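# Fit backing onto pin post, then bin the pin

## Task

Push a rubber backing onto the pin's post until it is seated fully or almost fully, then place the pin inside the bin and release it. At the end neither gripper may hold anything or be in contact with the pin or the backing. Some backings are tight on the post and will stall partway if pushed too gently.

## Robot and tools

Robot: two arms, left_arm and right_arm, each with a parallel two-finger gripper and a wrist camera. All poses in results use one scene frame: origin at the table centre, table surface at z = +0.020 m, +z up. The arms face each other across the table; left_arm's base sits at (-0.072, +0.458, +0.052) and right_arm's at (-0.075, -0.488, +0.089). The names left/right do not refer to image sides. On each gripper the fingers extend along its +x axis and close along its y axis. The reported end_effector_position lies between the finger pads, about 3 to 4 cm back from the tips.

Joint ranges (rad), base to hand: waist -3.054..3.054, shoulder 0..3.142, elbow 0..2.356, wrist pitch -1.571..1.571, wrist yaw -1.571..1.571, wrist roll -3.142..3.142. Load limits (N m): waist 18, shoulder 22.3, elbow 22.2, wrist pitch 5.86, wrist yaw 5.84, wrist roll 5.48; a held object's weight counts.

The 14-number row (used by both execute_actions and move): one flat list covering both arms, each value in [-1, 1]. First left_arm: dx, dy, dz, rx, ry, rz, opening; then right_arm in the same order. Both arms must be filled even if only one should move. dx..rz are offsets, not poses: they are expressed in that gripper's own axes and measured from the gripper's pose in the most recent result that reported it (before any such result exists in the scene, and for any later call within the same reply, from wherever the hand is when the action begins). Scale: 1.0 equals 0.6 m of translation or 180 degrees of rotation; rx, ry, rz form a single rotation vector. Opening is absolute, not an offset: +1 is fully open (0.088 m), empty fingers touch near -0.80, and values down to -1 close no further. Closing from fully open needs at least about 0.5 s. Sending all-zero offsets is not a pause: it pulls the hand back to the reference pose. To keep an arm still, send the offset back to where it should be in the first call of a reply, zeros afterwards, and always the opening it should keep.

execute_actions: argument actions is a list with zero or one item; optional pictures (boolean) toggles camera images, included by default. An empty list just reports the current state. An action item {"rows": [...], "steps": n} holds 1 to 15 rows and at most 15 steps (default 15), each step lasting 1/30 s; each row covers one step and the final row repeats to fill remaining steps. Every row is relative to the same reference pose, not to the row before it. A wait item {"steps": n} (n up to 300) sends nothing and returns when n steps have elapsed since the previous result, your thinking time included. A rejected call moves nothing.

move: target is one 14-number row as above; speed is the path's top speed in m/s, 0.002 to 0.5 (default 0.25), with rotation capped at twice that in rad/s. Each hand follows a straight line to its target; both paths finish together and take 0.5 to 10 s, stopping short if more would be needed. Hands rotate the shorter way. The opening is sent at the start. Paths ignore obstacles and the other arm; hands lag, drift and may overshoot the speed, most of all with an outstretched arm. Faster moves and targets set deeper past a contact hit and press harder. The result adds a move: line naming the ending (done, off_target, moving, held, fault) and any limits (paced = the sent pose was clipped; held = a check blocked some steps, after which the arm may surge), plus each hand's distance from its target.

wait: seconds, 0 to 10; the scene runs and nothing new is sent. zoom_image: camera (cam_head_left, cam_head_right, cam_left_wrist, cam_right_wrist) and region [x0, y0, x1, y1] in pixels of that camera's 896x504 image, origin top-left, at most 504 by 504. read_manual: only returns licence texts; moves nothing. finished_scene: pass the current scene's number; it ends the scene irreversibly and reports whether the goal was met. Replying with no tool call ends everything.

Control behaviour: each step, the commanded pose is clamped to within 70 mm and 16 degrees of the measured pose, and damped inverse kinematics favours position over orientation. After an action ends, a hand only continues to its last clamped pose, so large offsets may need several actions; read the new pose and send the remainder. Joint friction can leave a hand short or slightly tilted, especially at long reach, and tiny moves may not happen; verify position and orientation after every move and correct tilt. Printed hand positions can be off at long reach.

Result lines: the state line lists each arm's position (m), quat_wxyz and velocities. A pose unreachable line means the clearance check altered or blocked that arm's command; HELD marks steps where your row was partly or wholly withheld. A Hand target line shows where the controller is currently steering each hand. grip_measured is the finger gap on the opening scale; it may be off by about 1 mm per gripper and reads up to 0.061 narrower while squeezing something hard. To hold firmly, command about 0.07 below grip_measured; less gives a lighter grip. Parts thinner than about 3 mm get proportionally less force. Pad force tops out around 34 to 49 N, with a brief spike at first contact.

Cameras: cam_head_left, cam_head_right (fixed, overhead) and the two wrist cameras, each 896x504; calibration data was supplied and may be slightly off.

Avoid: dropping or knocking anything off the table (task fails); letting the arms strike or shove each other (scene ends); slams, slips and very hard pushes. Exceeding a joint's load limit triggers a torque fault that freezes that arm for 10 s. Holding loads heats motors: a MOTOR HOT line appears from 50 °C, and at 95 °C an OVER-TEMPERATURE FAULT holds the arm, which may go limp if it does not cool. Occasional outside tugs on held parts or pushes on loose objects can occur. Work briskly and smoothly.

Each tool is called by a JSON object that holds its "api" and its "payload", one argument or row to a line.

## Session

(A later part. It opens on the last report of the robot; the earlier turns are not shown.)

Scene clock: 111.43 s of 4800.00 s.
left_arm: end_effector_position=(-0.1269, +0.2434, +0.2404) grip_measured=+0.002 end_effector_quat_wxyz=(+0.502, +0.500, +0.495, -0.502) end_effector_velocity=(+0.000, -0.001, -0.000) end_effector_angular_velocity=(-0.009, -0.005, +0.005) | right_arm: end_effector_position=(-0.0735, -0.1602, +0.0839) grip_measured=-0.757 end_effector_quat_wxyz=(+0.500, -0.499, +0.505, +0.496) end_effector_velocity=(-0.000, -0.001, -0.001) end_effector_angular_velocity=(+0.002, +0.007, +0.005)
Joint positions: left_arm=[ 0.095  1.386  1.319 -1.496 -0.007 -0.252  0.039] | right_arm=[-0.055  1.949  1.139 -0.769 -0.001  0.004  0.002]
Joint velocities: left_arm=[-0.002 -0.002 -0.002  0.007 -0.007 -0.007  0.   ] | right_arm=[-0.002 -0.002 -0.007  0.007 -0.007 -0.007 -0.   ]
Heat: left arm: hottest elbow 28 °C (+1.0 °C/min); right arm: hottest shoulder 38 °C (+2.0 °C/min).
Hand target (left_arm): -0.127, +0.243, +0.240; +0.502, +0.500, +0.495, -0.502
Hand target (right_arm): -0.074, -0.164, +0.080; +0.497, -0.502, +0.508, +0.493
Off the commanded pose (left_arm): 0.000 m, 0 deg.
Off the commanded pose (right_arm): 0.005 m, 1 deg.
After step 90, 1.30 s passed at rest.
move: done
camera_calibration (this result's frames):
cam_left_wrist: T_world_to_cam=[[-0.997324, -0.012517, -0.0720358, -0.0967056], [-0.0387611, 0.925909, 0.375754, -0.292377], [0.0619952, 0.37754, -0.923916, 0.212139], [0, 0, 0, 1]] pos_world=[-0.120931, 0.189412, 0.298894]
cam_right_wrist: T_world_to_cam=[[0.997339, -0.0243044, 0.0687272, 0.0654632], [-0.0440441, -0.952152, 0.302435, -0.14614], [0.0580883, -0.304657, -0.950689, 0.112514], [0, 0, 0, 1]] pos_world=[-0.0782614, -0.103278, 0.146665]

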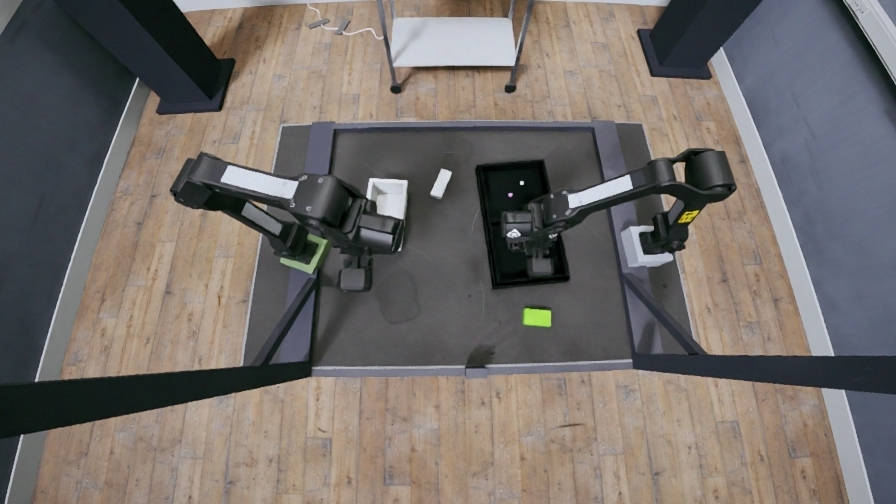

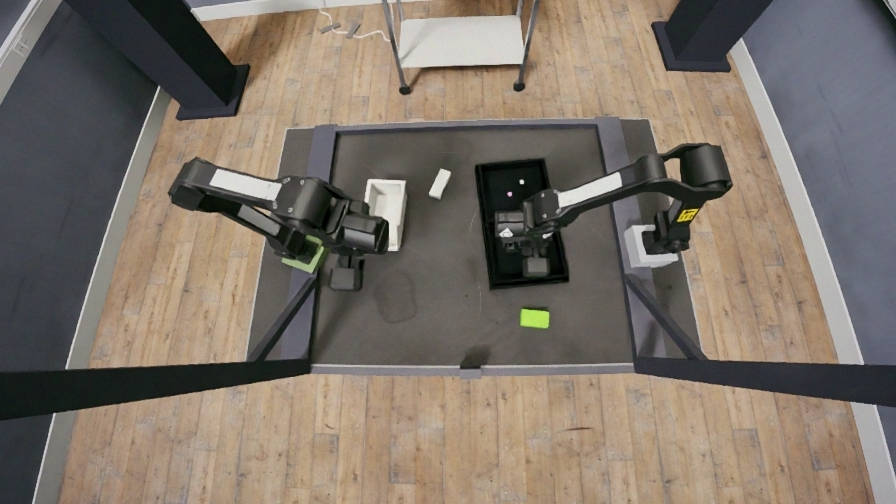

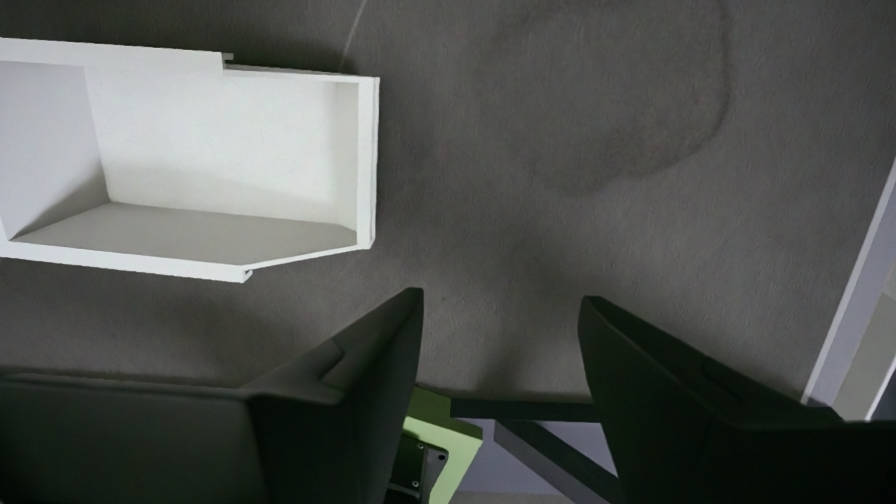

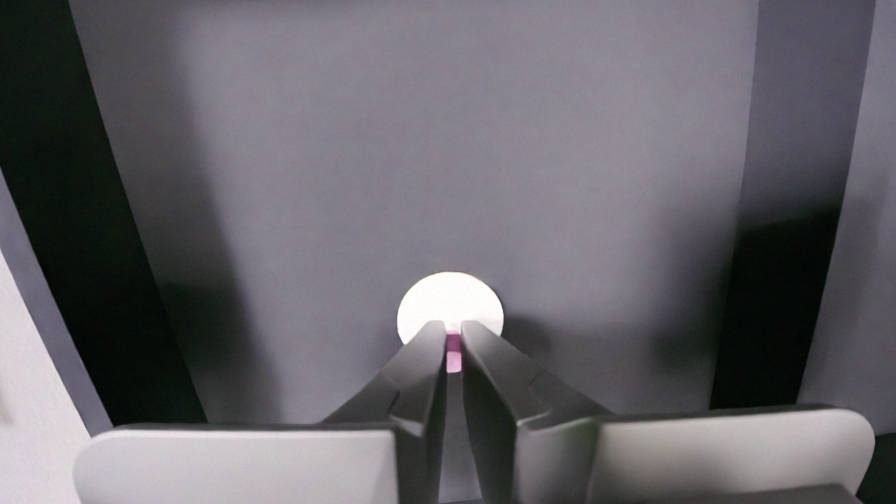

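{"api": "move", "payload": {
  "target": [0,0,0,0,0,0,0,0.017,0,-0.006,0,0.004,0,-0.77],
  "speed": 0.01
}}

{"api": "zoom_image", "payload": {
  "camera": "cam_right_wrist",
  "region": [380,240,520,380]
}}

Scene clock: 117.57 s of 4800.00 s.
left_arm: end_effector_position=(-0.1269, +0.2434, +0.2404) grip_measured=+0.002 end_effector_quat_wxyz=(+0.502, +0.500, +0.495, -0.502) end_effector_velocity=(+0.001, +0.001, +0.001) end_effector_angular_velocity=(+0.001, -0.008, -0.010) | right_arm: end_effector_position=(-0.0735, -0.1594, +0.0801) grip_measured=-0.757 end_effector_quat_wxyz=(+0.502, -0.497, +0.503, +0.498) end_effector_velocity=(-0.000, -0.004, -0.002) end_effector_angular_velocity=(-0.017, +0.007, +0.005)
Joint positions: left_arm=[ 0.095  1.386  1.319 -1.496 -0.007 -0.252  0.039] | right_arm=[-0.055  1.953  1.128 -0.745 -0.001  0.004  0.002]
Joint velocities: left_arm=[-0.002 -0.002  0.002 -0.007 -0.007  0.007 -0.   ] | right_arm=[-0.002  0.002 -0.007 -0.007 -0.007 -0.007 -0.   ]
Heat: left arm: hottest elbow 28 °C (+1.0 °C/min); right arm: hottest shoulder 38 °C (+2.0 °C/min).
Hand target (left_arm): -0.127, +0.243, +0.240; +0.502, +0.500, +0.495, -0.502
Hand target (right_arm): -0.074, -0.164, +0.074; +0.497, -0.502, +0.508, +0.493
Off the commanded pose (left_arm): 0.000 m, 0 deg.
Off the commanded pose (right_arm): 0.008 m, 1 deg.
After step 90, 1.87 s passed at rest.
move: done
camera_calibration (this result's frames):
cam_left_wrist: T_world_to_cam=[[-0.997324, -0.012517, -0.0720358, -0.0967056], [-0.0387611, 0.925909, 0.375754, -0.292377], [0.0619952, 0.37754, -0.923916, 0.212139], [0, 0, 0, 1]] pos_world=[-0.120931, 0.189412, 0.298894]
cam_right_wrist: T_world_to_cam=[[0.997336, -0.0248543, 0.0685794, 0.0656586], [-0.0440588, -0.954544, 0.294795, -0.144091], [0.0581351, -0.297032, -0.953096, 0.110569], [0, 0, 0, 1]] pos_world=[-0.0782601, -0.103067, 0.143357]

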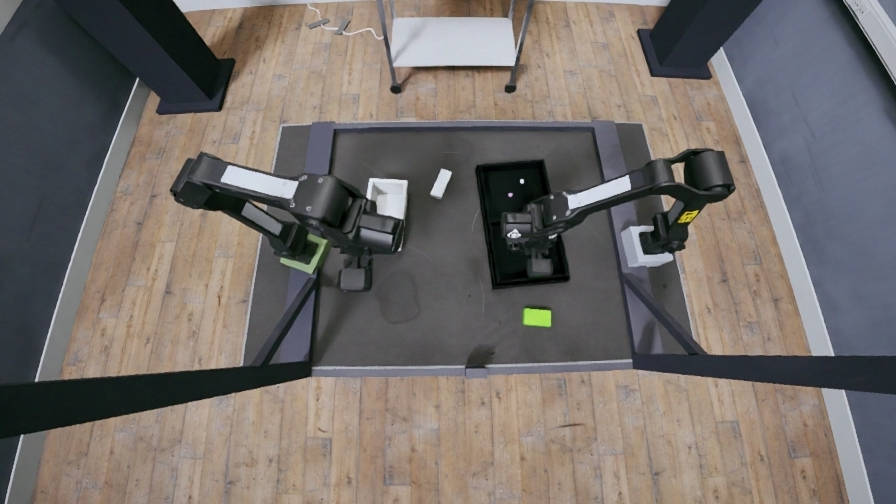

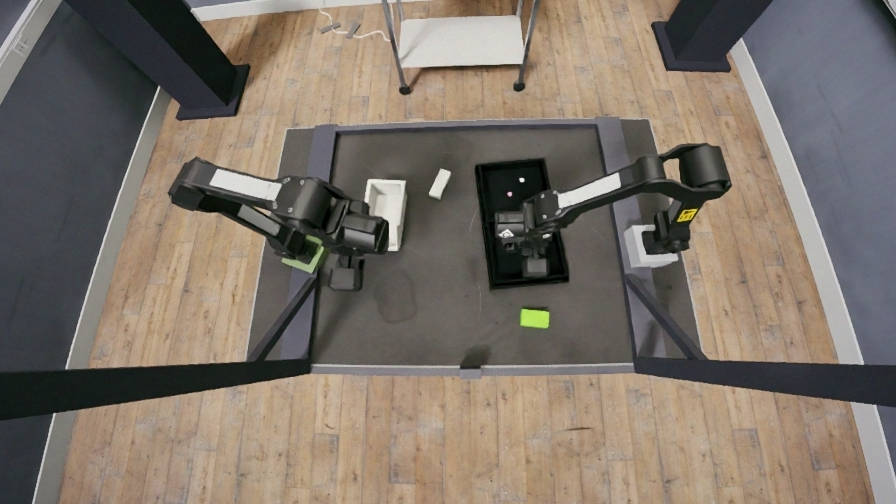

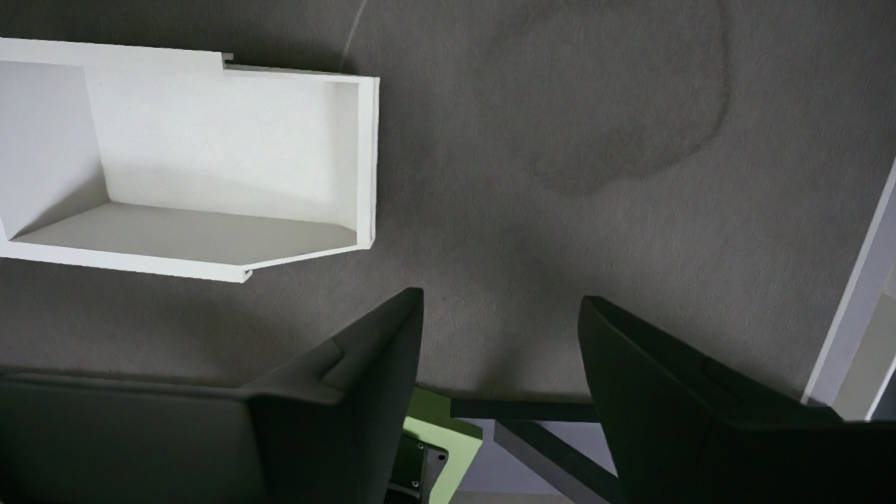

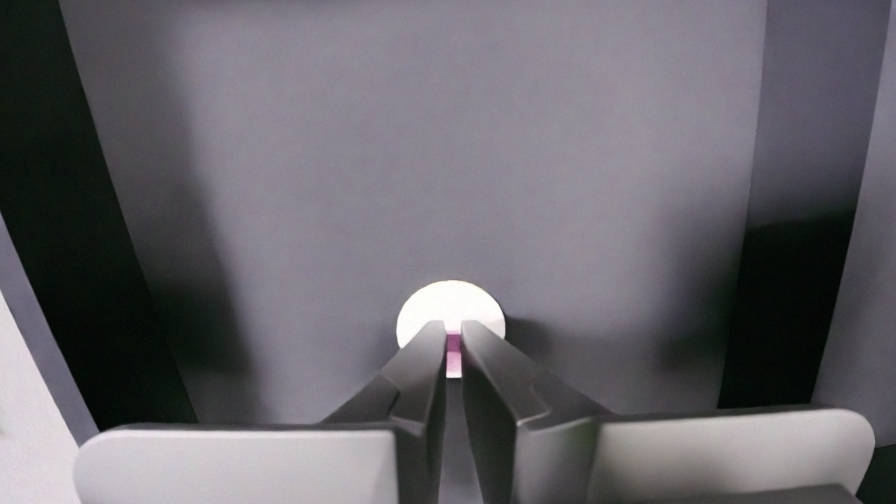

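Region (380, 240, 520, 380) of cam_right_wrist's 896x504 image, scaled by 3.600, with more detail than that image has.

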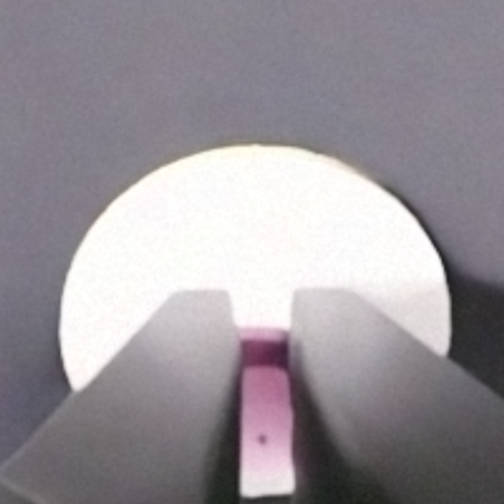

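Base ≈332.8; desired ≈333. Continue.

{"api": "move", "payload": {
  "target": [0,0,0,0,0,0,0,0.02,0,-0.008,0,0.007,0,-0.77],
  "speed": 0.01
}}

{"api": "zoom_image", "payload": {
  "camera": "cam_right_wrist",
  "region": [380,260,520,400]
}}

Scene clock: 121.20 s of 4800.00 s.
left_arm: end_effector_position=(-0.1269, +0.2434, +0.2404) grip_measured=+0.002 end_effector_quat_wxyz=(+0.502, +0.500, +0.495, -0.502) end_effector_velocity=(+0.003, +0.005, -0.000) end_effector_angular_velocity=(+0.019, -0.013, +0.010) | right_arm: end_effector_position=(-0.0735, -0.1579, +0.0779) grip_measured=-0.757 end_effector_quat_wxyz=(+0.504, -0.495, +0.501, +0.500) end_effector_velocity=(-0.003, -0.004, -0.001) end_effector_angular_velocity=(-0.012, +0.022, +0.020)
Joint positions: left_arm=[ 0.095  1.386  1.319 -1.496 -0.007 -0.252  0.039] | right_arm=[-0.055  1.957  1.123 -0.728 -0.001  0.004  0.002]
Joint velocities: left_arm=[ 0.002 -0.002 -0.002 -0.022 -0.007 -0.007 -0.   ] | right_arm=[-0.002 -0.002 -0.007 -0.007 -0.022 -0.022 -0.   ]
Heat: left arm: hottest elbow 28 °C (+0.0 °C/min); right arm: hottest shoulder 38 °C (+2.0 °C/min).
Hand target (left_arm): -0.127, +0.243, +0.240; +0.502, +0.500, +0.495, -0.502
Hand target (right_arm): -0.074, -0.164, +0.068; +0.497, -0.502, +0.508, +0.492
Off the commanded pose (left_arm): 0.000 m, 0 deg.
Off the commanded pose (right_arm): 0.012 m, 2 deg.
move: off_target (right_arm)
camera_calibration (this result's frames):
cam_left_wrist: T_world_to_cam=[[-0.997324, -0.012517, -0.0720358, -0.0967056], [-0.0387611, 0.925909, 0.375754, -0.292377], [0.0619952, 0.37754, -0.923916, 0.212139], [0, 0, 0, 1]] pos_world=[-0.120931, 0.189412, 0.298894]
cam_right_wrist: T_world_to_cam=[[0.997332, -0.0254292, 0.0684198, 0.0657602], [-0.0440738, -0.956984, 0.286772, -0.141737], [0.0581843, -0.289023, -0.955552, 0.110378], [0, 0, 0, 1]] pos_world=[-0.0782539, -0.102066, 0.141619]

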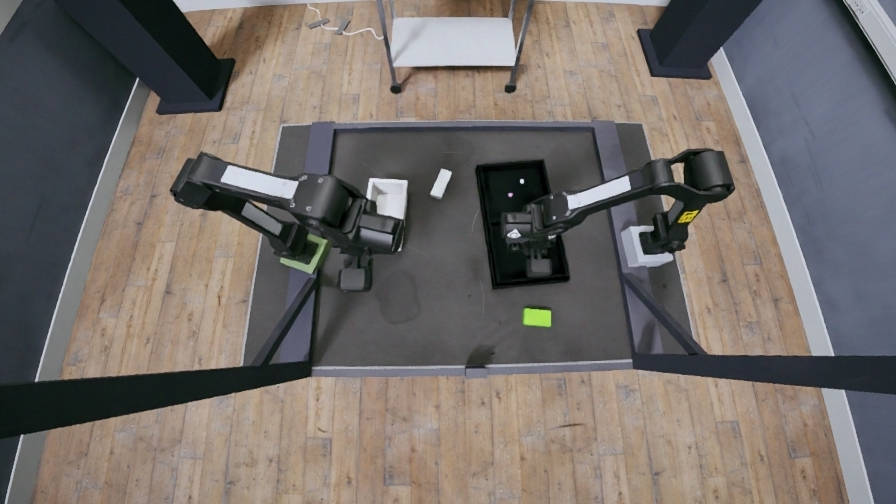

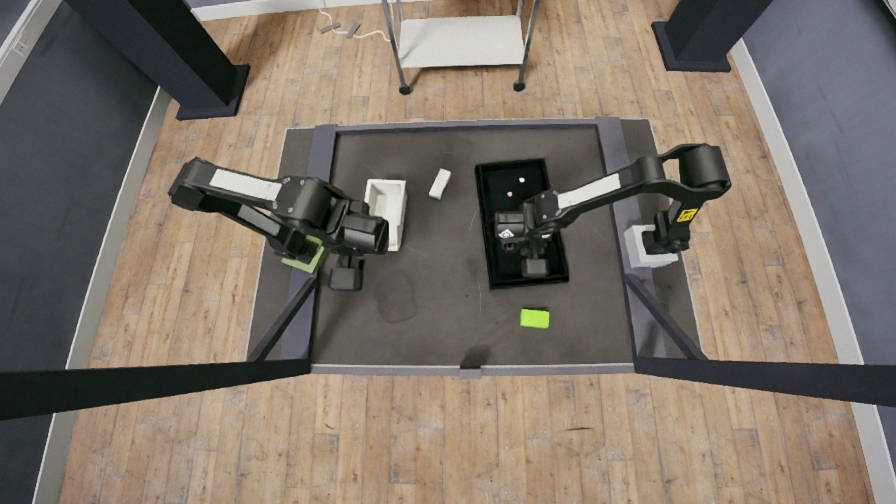

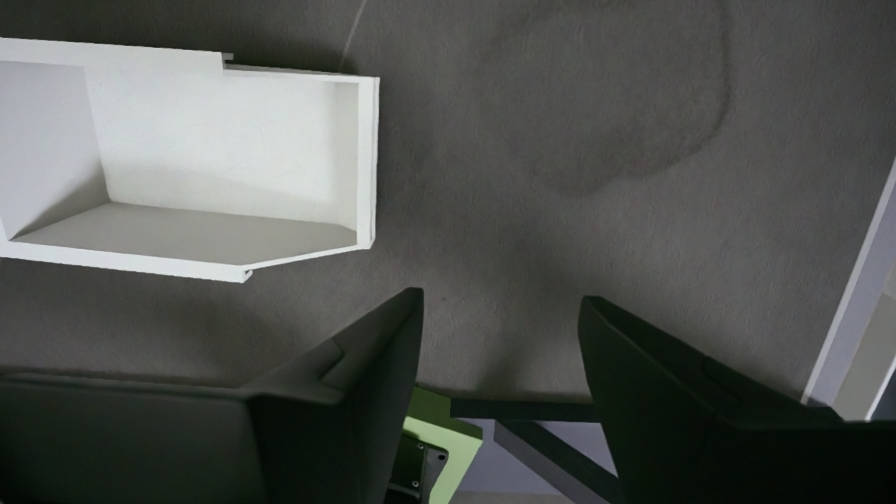

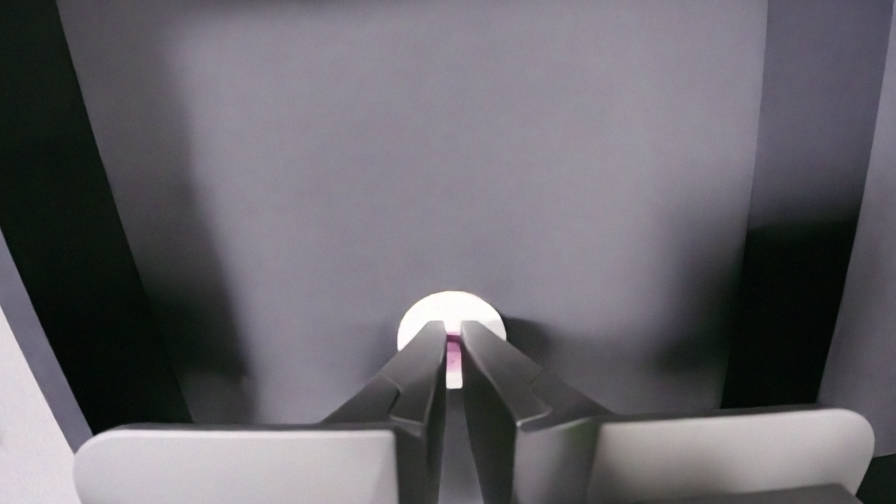

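Region (380, 260, 520, 400) of cam_right_wrist's 896x504 image, scaled by 3.600, with more detail than that image has.

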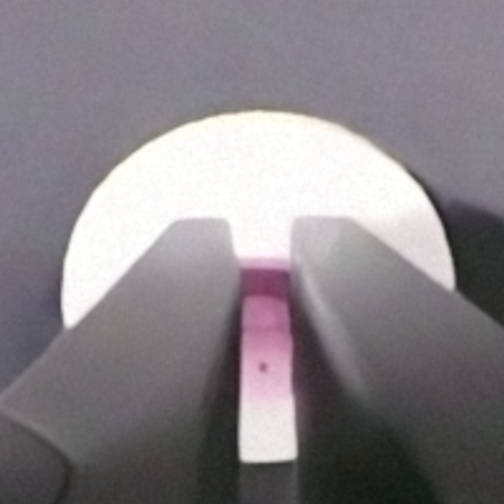

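{"api": "move", "payload": {
  "target": [0,0,0,0,0,0,0,0.011,-0.002,-0.013,0,0.011,0,-0.77],
  "speed": 0.006
}}

{"api": "zoom_image", "payload": {
  "camera": "cam_right_wrist",
  "region": [380,260,520,400]
}}

Scene clock: 129.27 s of 4800.00 s.
left_arm: end_effector_position=(-0.1269, +0.2434, +0.2404) grip_measured=+0.002 end_effector_quat_wxyz=(+0.502, +0.500, +0.495, -0.502) end_effector_velocity=(+0.000, +0.002, -0.000) end_effector_angular_velocity=(+0.005, -0.009, +0.000) | right_arm: end_effector_position=(-0.0734, -0.1589, +0.0778) grip_measured=-0.757 end_effector_quat_wxyz=(+0.503, -0.496, +0.502, +0.499) end_effector_velocity=(-0.002, -0.001, -0.000) end_effector_angular_velocity=(-0.007, +0.007, +0.024)
Joint positions: left_arm=[ 0.095  1.386  1.319 -1.496 -0.007 -0.252  0.039] | right_arm=[-0.055  1.957  1.123 -0.732 -0.001  0.004  0.002]
Joint velocities: left_arm=[-0.007 -0.002 -0.002 -0.007 -0.007 -0.007 -0.   ] | right_arm=[ 0.002  0.002  0.002 -0.007 -0.007 -0.022 -0.   ]
Heat: left arm: hottest elbow 28 °C (+0.0 °C/min); right arm: hottest shoulder 37 °C (-2.1 °C/min).
Hand target (left_arm): -0.127, +0.243, +0.240; +0.502, +0.500, +0.495, -0.502
Hand target (right_arm): -0.072, -0.166, +0.071; +0.496, -0.503, +0.510, +0.491
Off the commanded pose (left_arm): 0.000 m, 0 deg.
Off the commanded pose (right_arm): 0.009 m, 2 deg.
After step 90, 1.97 s passed at rest.
move: off_target (right_arm)
camera_calibration (this result's frames):
cam_left_wrist: T_world_to_cam=[[-0.997324, -0.012517, -0.0720358, -0.0967056], [-0.0387611, 0.925909, 0.375754, -0.292377], [0.0619952, 0.37754, -0.923916, 0.212139], [0, 0, 0, 1]] pos_world=[-0.120931, 0.189412, 0.298894]
cam_right_wrist: T_world_to_cam=[[0.997344, -0.0247354, 0.0685104, 0.0657288], [-0.043702, -0.955679, 0.29115, -0.14272], [0.0582722, -0.293371, -0.954221, 0.109188], [0, 0, 0, 1]] pos_world=[-0.078154, -0.102737, 0.141239]

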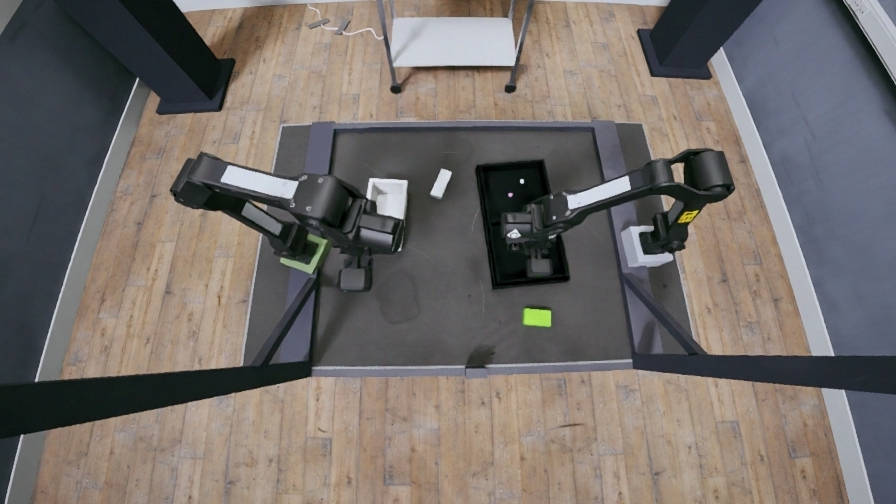

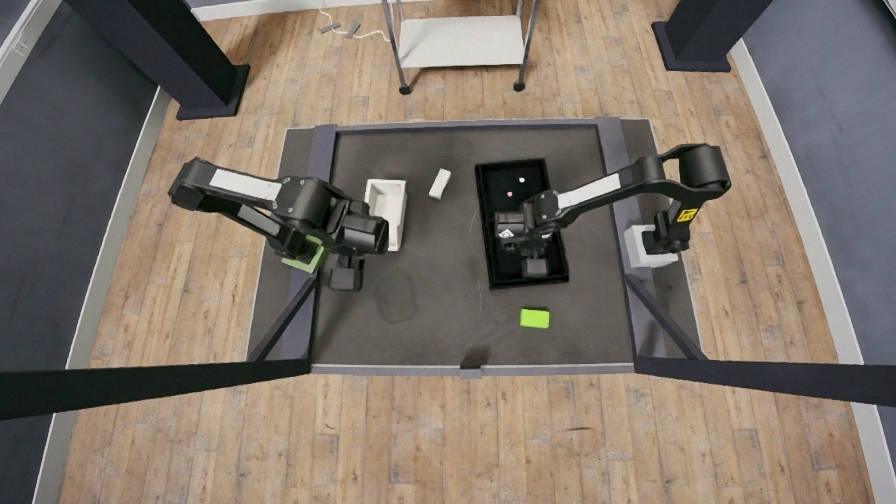

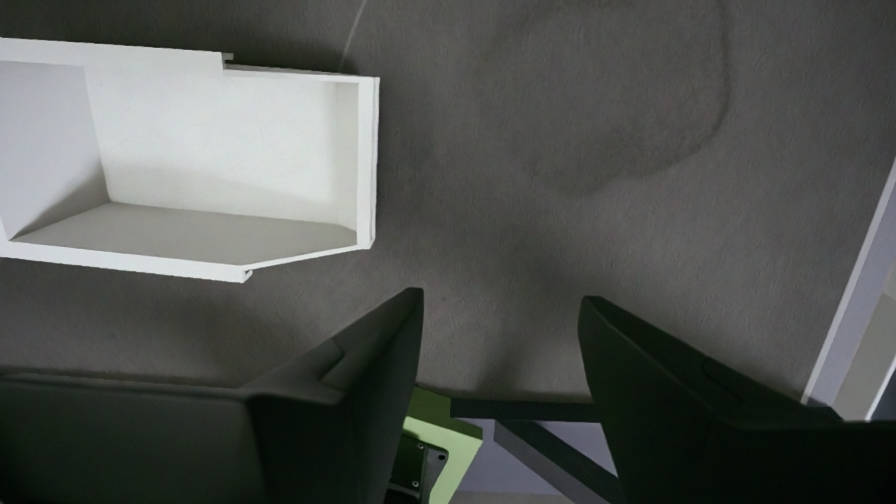

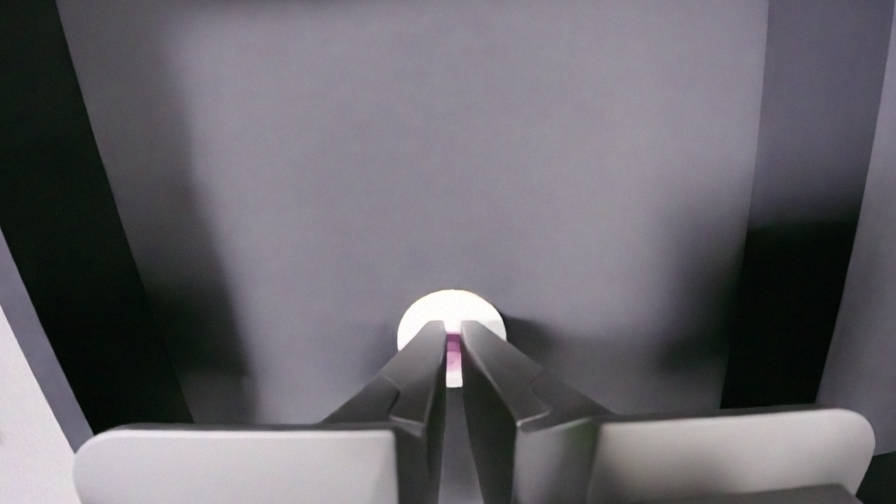

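Region (380, 260, 520, 400) of cam_right_wrist's 896x504 image, scaled by 3.600, with more detail than that image has.

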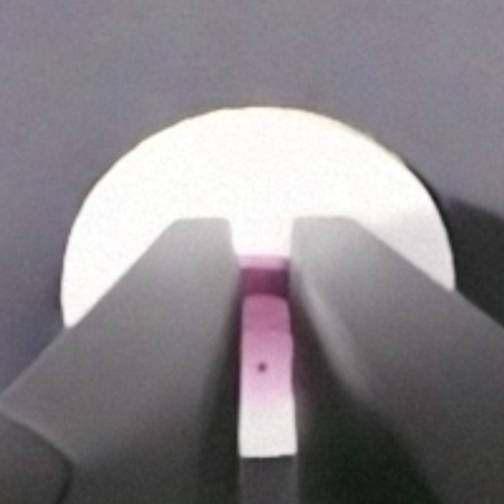

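{"api": "move", "payload": {
  "target": [0,0,0,0,0,0,0,-0.028,-0.003,0,0,0,0,-0.77],
  "speed": 0.03
}}

{"api": "move", "payload": {
  "target": [0,0,0,0,0,0,0,0.022,-0.0015,-0.004,0,0,0,-0.77],
  "speed": 0.015
}}

{"api": "zoom_image", "payload": {
  "camera": "cam_right_wrist",
  "region": [380,240,520,380]
}}

Scene clock: 136.37 s of 4800.00 s.
left_arm: end_effector_position=(-0.1269, +0.2434, +0.2404) grip_measured=+0.002 end_effector_quat_wxyz=(+0.502, +0.500, +0.495, -0.502) end_effector_velocity=(+0.002, +0.006, +0.001) end_effector_angular_velocity=(+0.015, -0.011, +0.005) | right_arm: end_effector_position=(-0.0725, -0.1619, +0.0897) grip_measured=-0.757 end_effector_quat_wxyz=(+0.500, -0.500, +0.505, +0.495) end_effector_velocity=(-0.000, -0.009, +0.000) end_effector_angular_velocity=(-0.037, +0.008, +0.005)
Joint positions: left_arm=[ 0.095  1.386  1.319 -1.496 -0.007 -0.252  0.039] | right_arm=[-0.058  1.933  1.143 -0.791 -0.001  0.     0.002]
Joint velocities: left_arm=[-0.002 -0.007 -0.002 -0.022 -0.007 -0.007 -0.   ] | right_arm=[-0.002 -0.002 -0.002 -0.037 -0.007 -0.007 -0.   ]
Heat: left arm: hottest elbow 28 °C (+0.0 °C/min); right arm: hottest shoulder 37 °C (-2.0 °C/min).
Hand target (left_arm): -0.127, +0.243, +0.240; +0.502, +0.500, +0.495, -0.502
Hand target (right_arm): -0.072, -0.159, +0.095; +0.503, -0.496, +0.502, +0.499
Off the commanded pose (left_arm): 0.000 m, 0 deg.
Off the commanded pose (right_arm): 0.006 m, 1 deg.
After step 90, 3.23 s passed at rest.
move: done
camera_calibration (this result's frames):
cam_left_wrist: T_world_to_cam=[[-0.997324, -0.012517, -0.0720358, -0.0967056], [-0.0387611, 0.925909, 0.375754, -0.292377], [0.0619952, 0.37754, -0.923916, 0.212139], [0, 0, 0, 1]] pos_world=[-0.120931, 0.189412, 0.298894]
cam_right_wrist: T_world_to_cam=[[0.997361, -0.0233866, 0.0687295, 0.0641858], [-0.0433022, -0.951492, 0.304611, -0.149561], [0.0582718, -0.306784, -0.949994, 0.117099], [0, 0, 0, 1]] pos_world=[-0.0773164, -0.104881, 0.15239]

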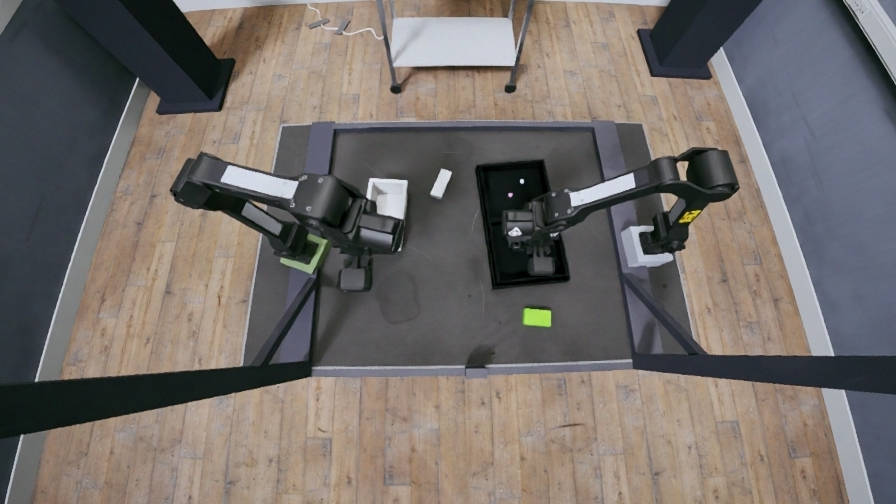

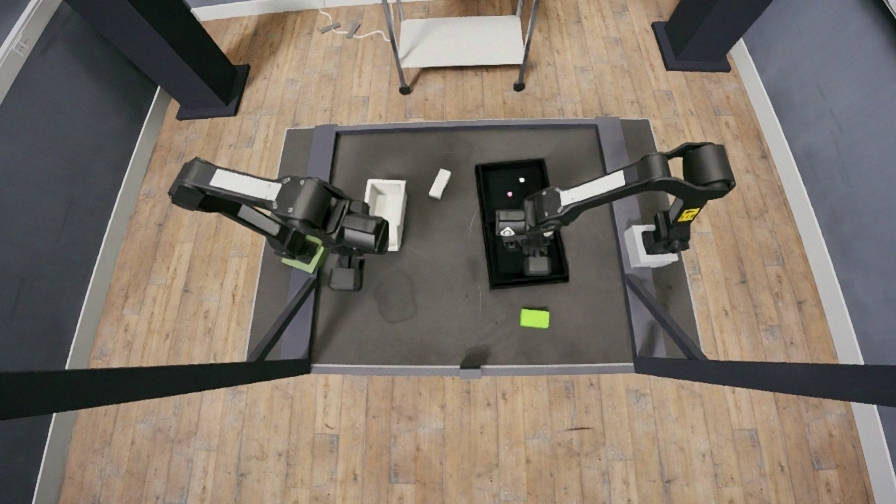

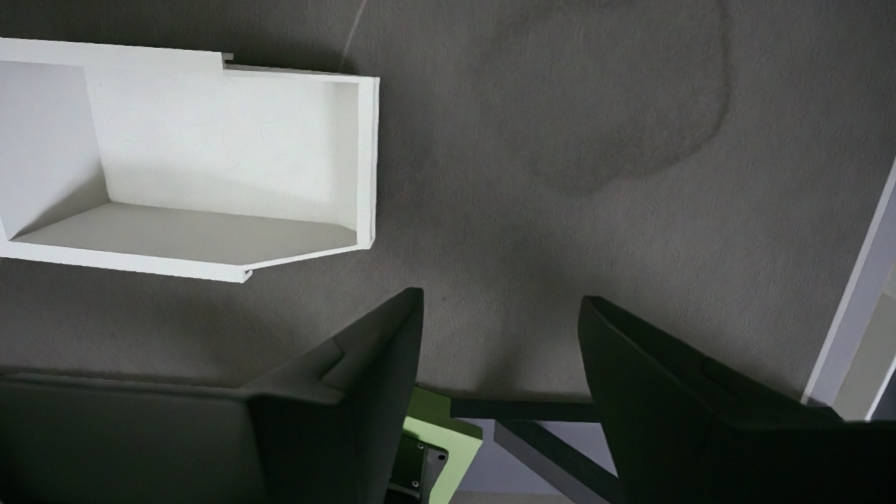

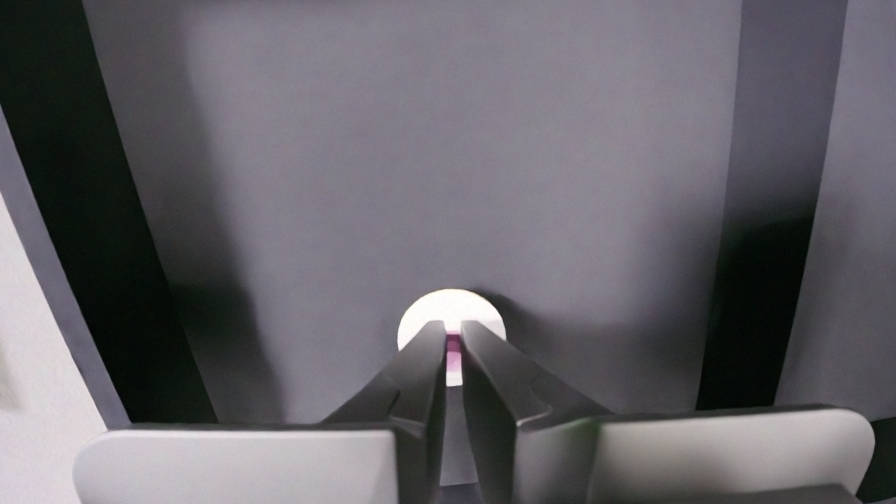

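Scene clock: 137.53 s of 4800.00 s.
left_arm: end_effector_position=(-0.1269, +0.2434, +0.2404) grip_measured=+0.002 end_effector_quat_wxyz=(+0.502, +0.500, +0.495, -0.502) end_effector_velocity=(+0.001, +0.001, +0.001) end_effector_angular_velocity=(+0.000, -0.008, +0.005) | right_arm: end_effector_position=(-0.0725, -0.1603, +0.0829) grip_measured=-0.757 end_effector_quat_wxyz=(+0.505, -0.495, +0.500, +0.500) end_effector_velocity=(+0.001, +0.002, +0.002) end_effector_angular_velocity=(+0.012, +0.007, +0.015)
Joint positions: left_arm=[ 0.095  1.386  1.319 -1.496 -0.007 -0.252  0.039] | right_arm=[-0.058  1.938  1.119 -0.742 -0.001  0.     0.002]
Joint velocities: left_arm=[-0.002 -0.002  0.002 -0.007 -0.007 -0.007 -0.   ] | right_arm=[-0.007 -0.007 -0.002  0.007 -0.007 -0.022 -0.   ]
Heat: left arm: hottest elbow 28 °C (+0.0 °C/min); right arm: hottest shoulder 37 °C (-2.0 °C/min).
Hand target (left_arm): -0.127, +0.243, +0.240; +0.502, +0.500, +0.495, -0.502
Hand target (right_arm): -0.072, -0.165, +0.077; +0.500, -0.500, +0.505, +0.495
Off the commanded pose (left_arm): 0.000 m, 0 deg.
Off the commanded pose (right_arm): 0.008 m, 1 deg.
move: done
camera_calibration (this result's frames):
cam_left_wrist: T_world_to_cam=[[-0.997324, -0.012517, -0.0720358, -0.0967056], [-0.0387611, 0.925909, 0.375754, -0.292377], [0.0619952, 0.37754, -0.923916, 0.212139], [0, 0, 0, 1]] pos_world=[-0.120931, 0.189412, 0.298894]
cam_right_wrist: T_world_to_cam=[[0.997349, -0.024747, 0.0684341, 0.064485], [-0.0433561, -0.957346, 0.285671, -0.145297], [0.0584456, -0.287881, -0.955881, 0.114626], [0, 0, 0, 1]] pos_world=[-0.0773129, -0.104505, 0.146663]

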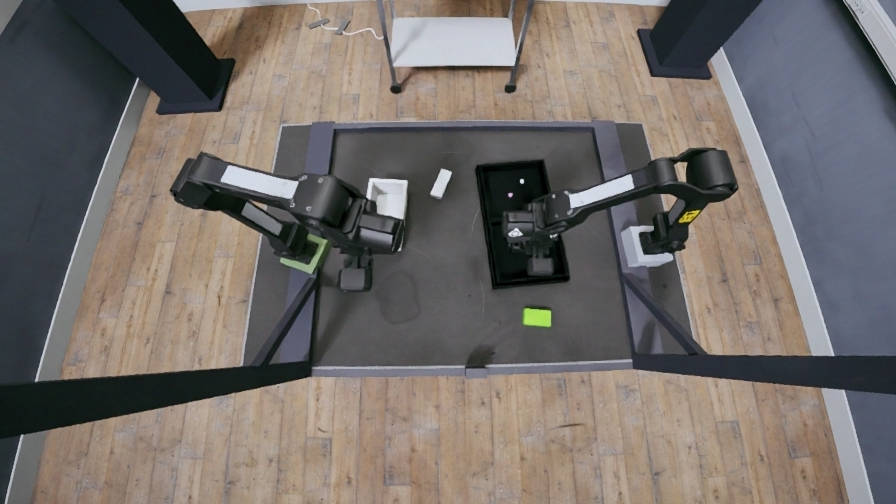

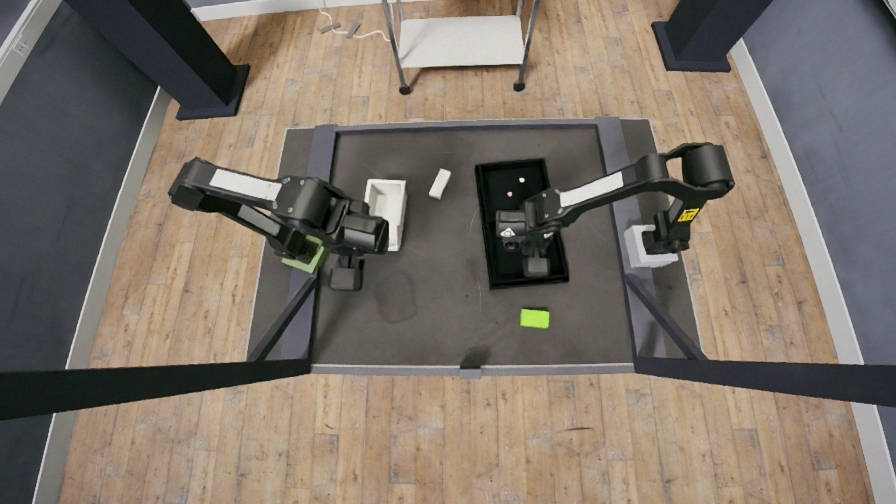

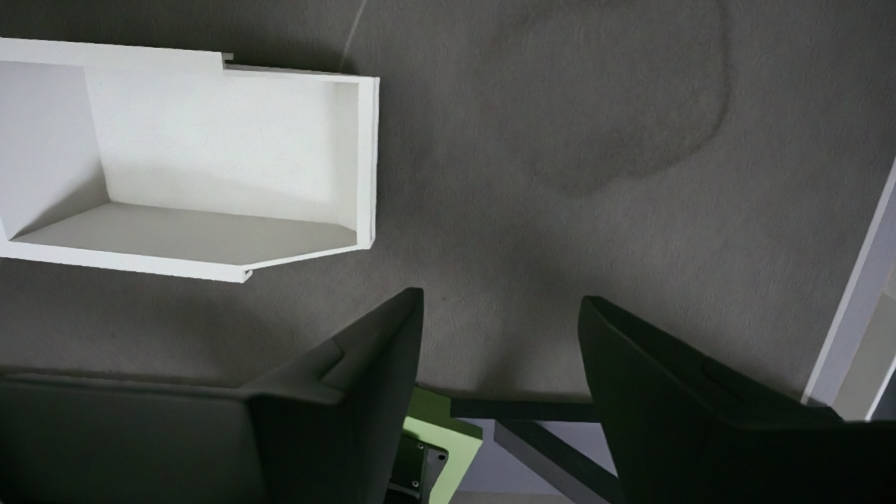

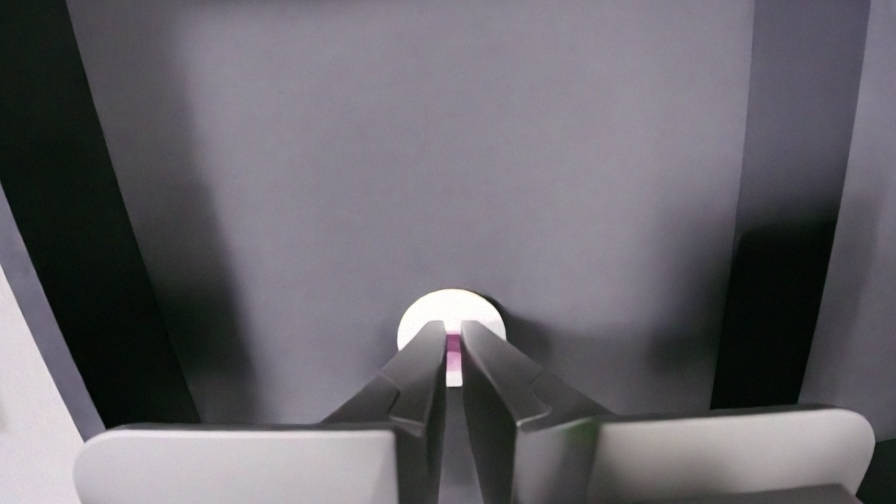

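Region (380, 240, 520, 380) of cam_right_wrist's 896x504 image, scaled by 3.600, with more detail than that image has.

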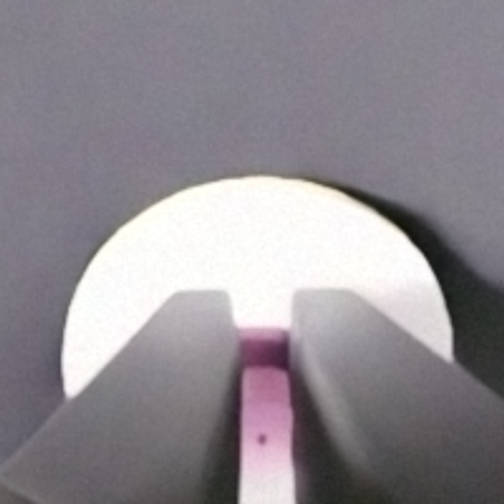

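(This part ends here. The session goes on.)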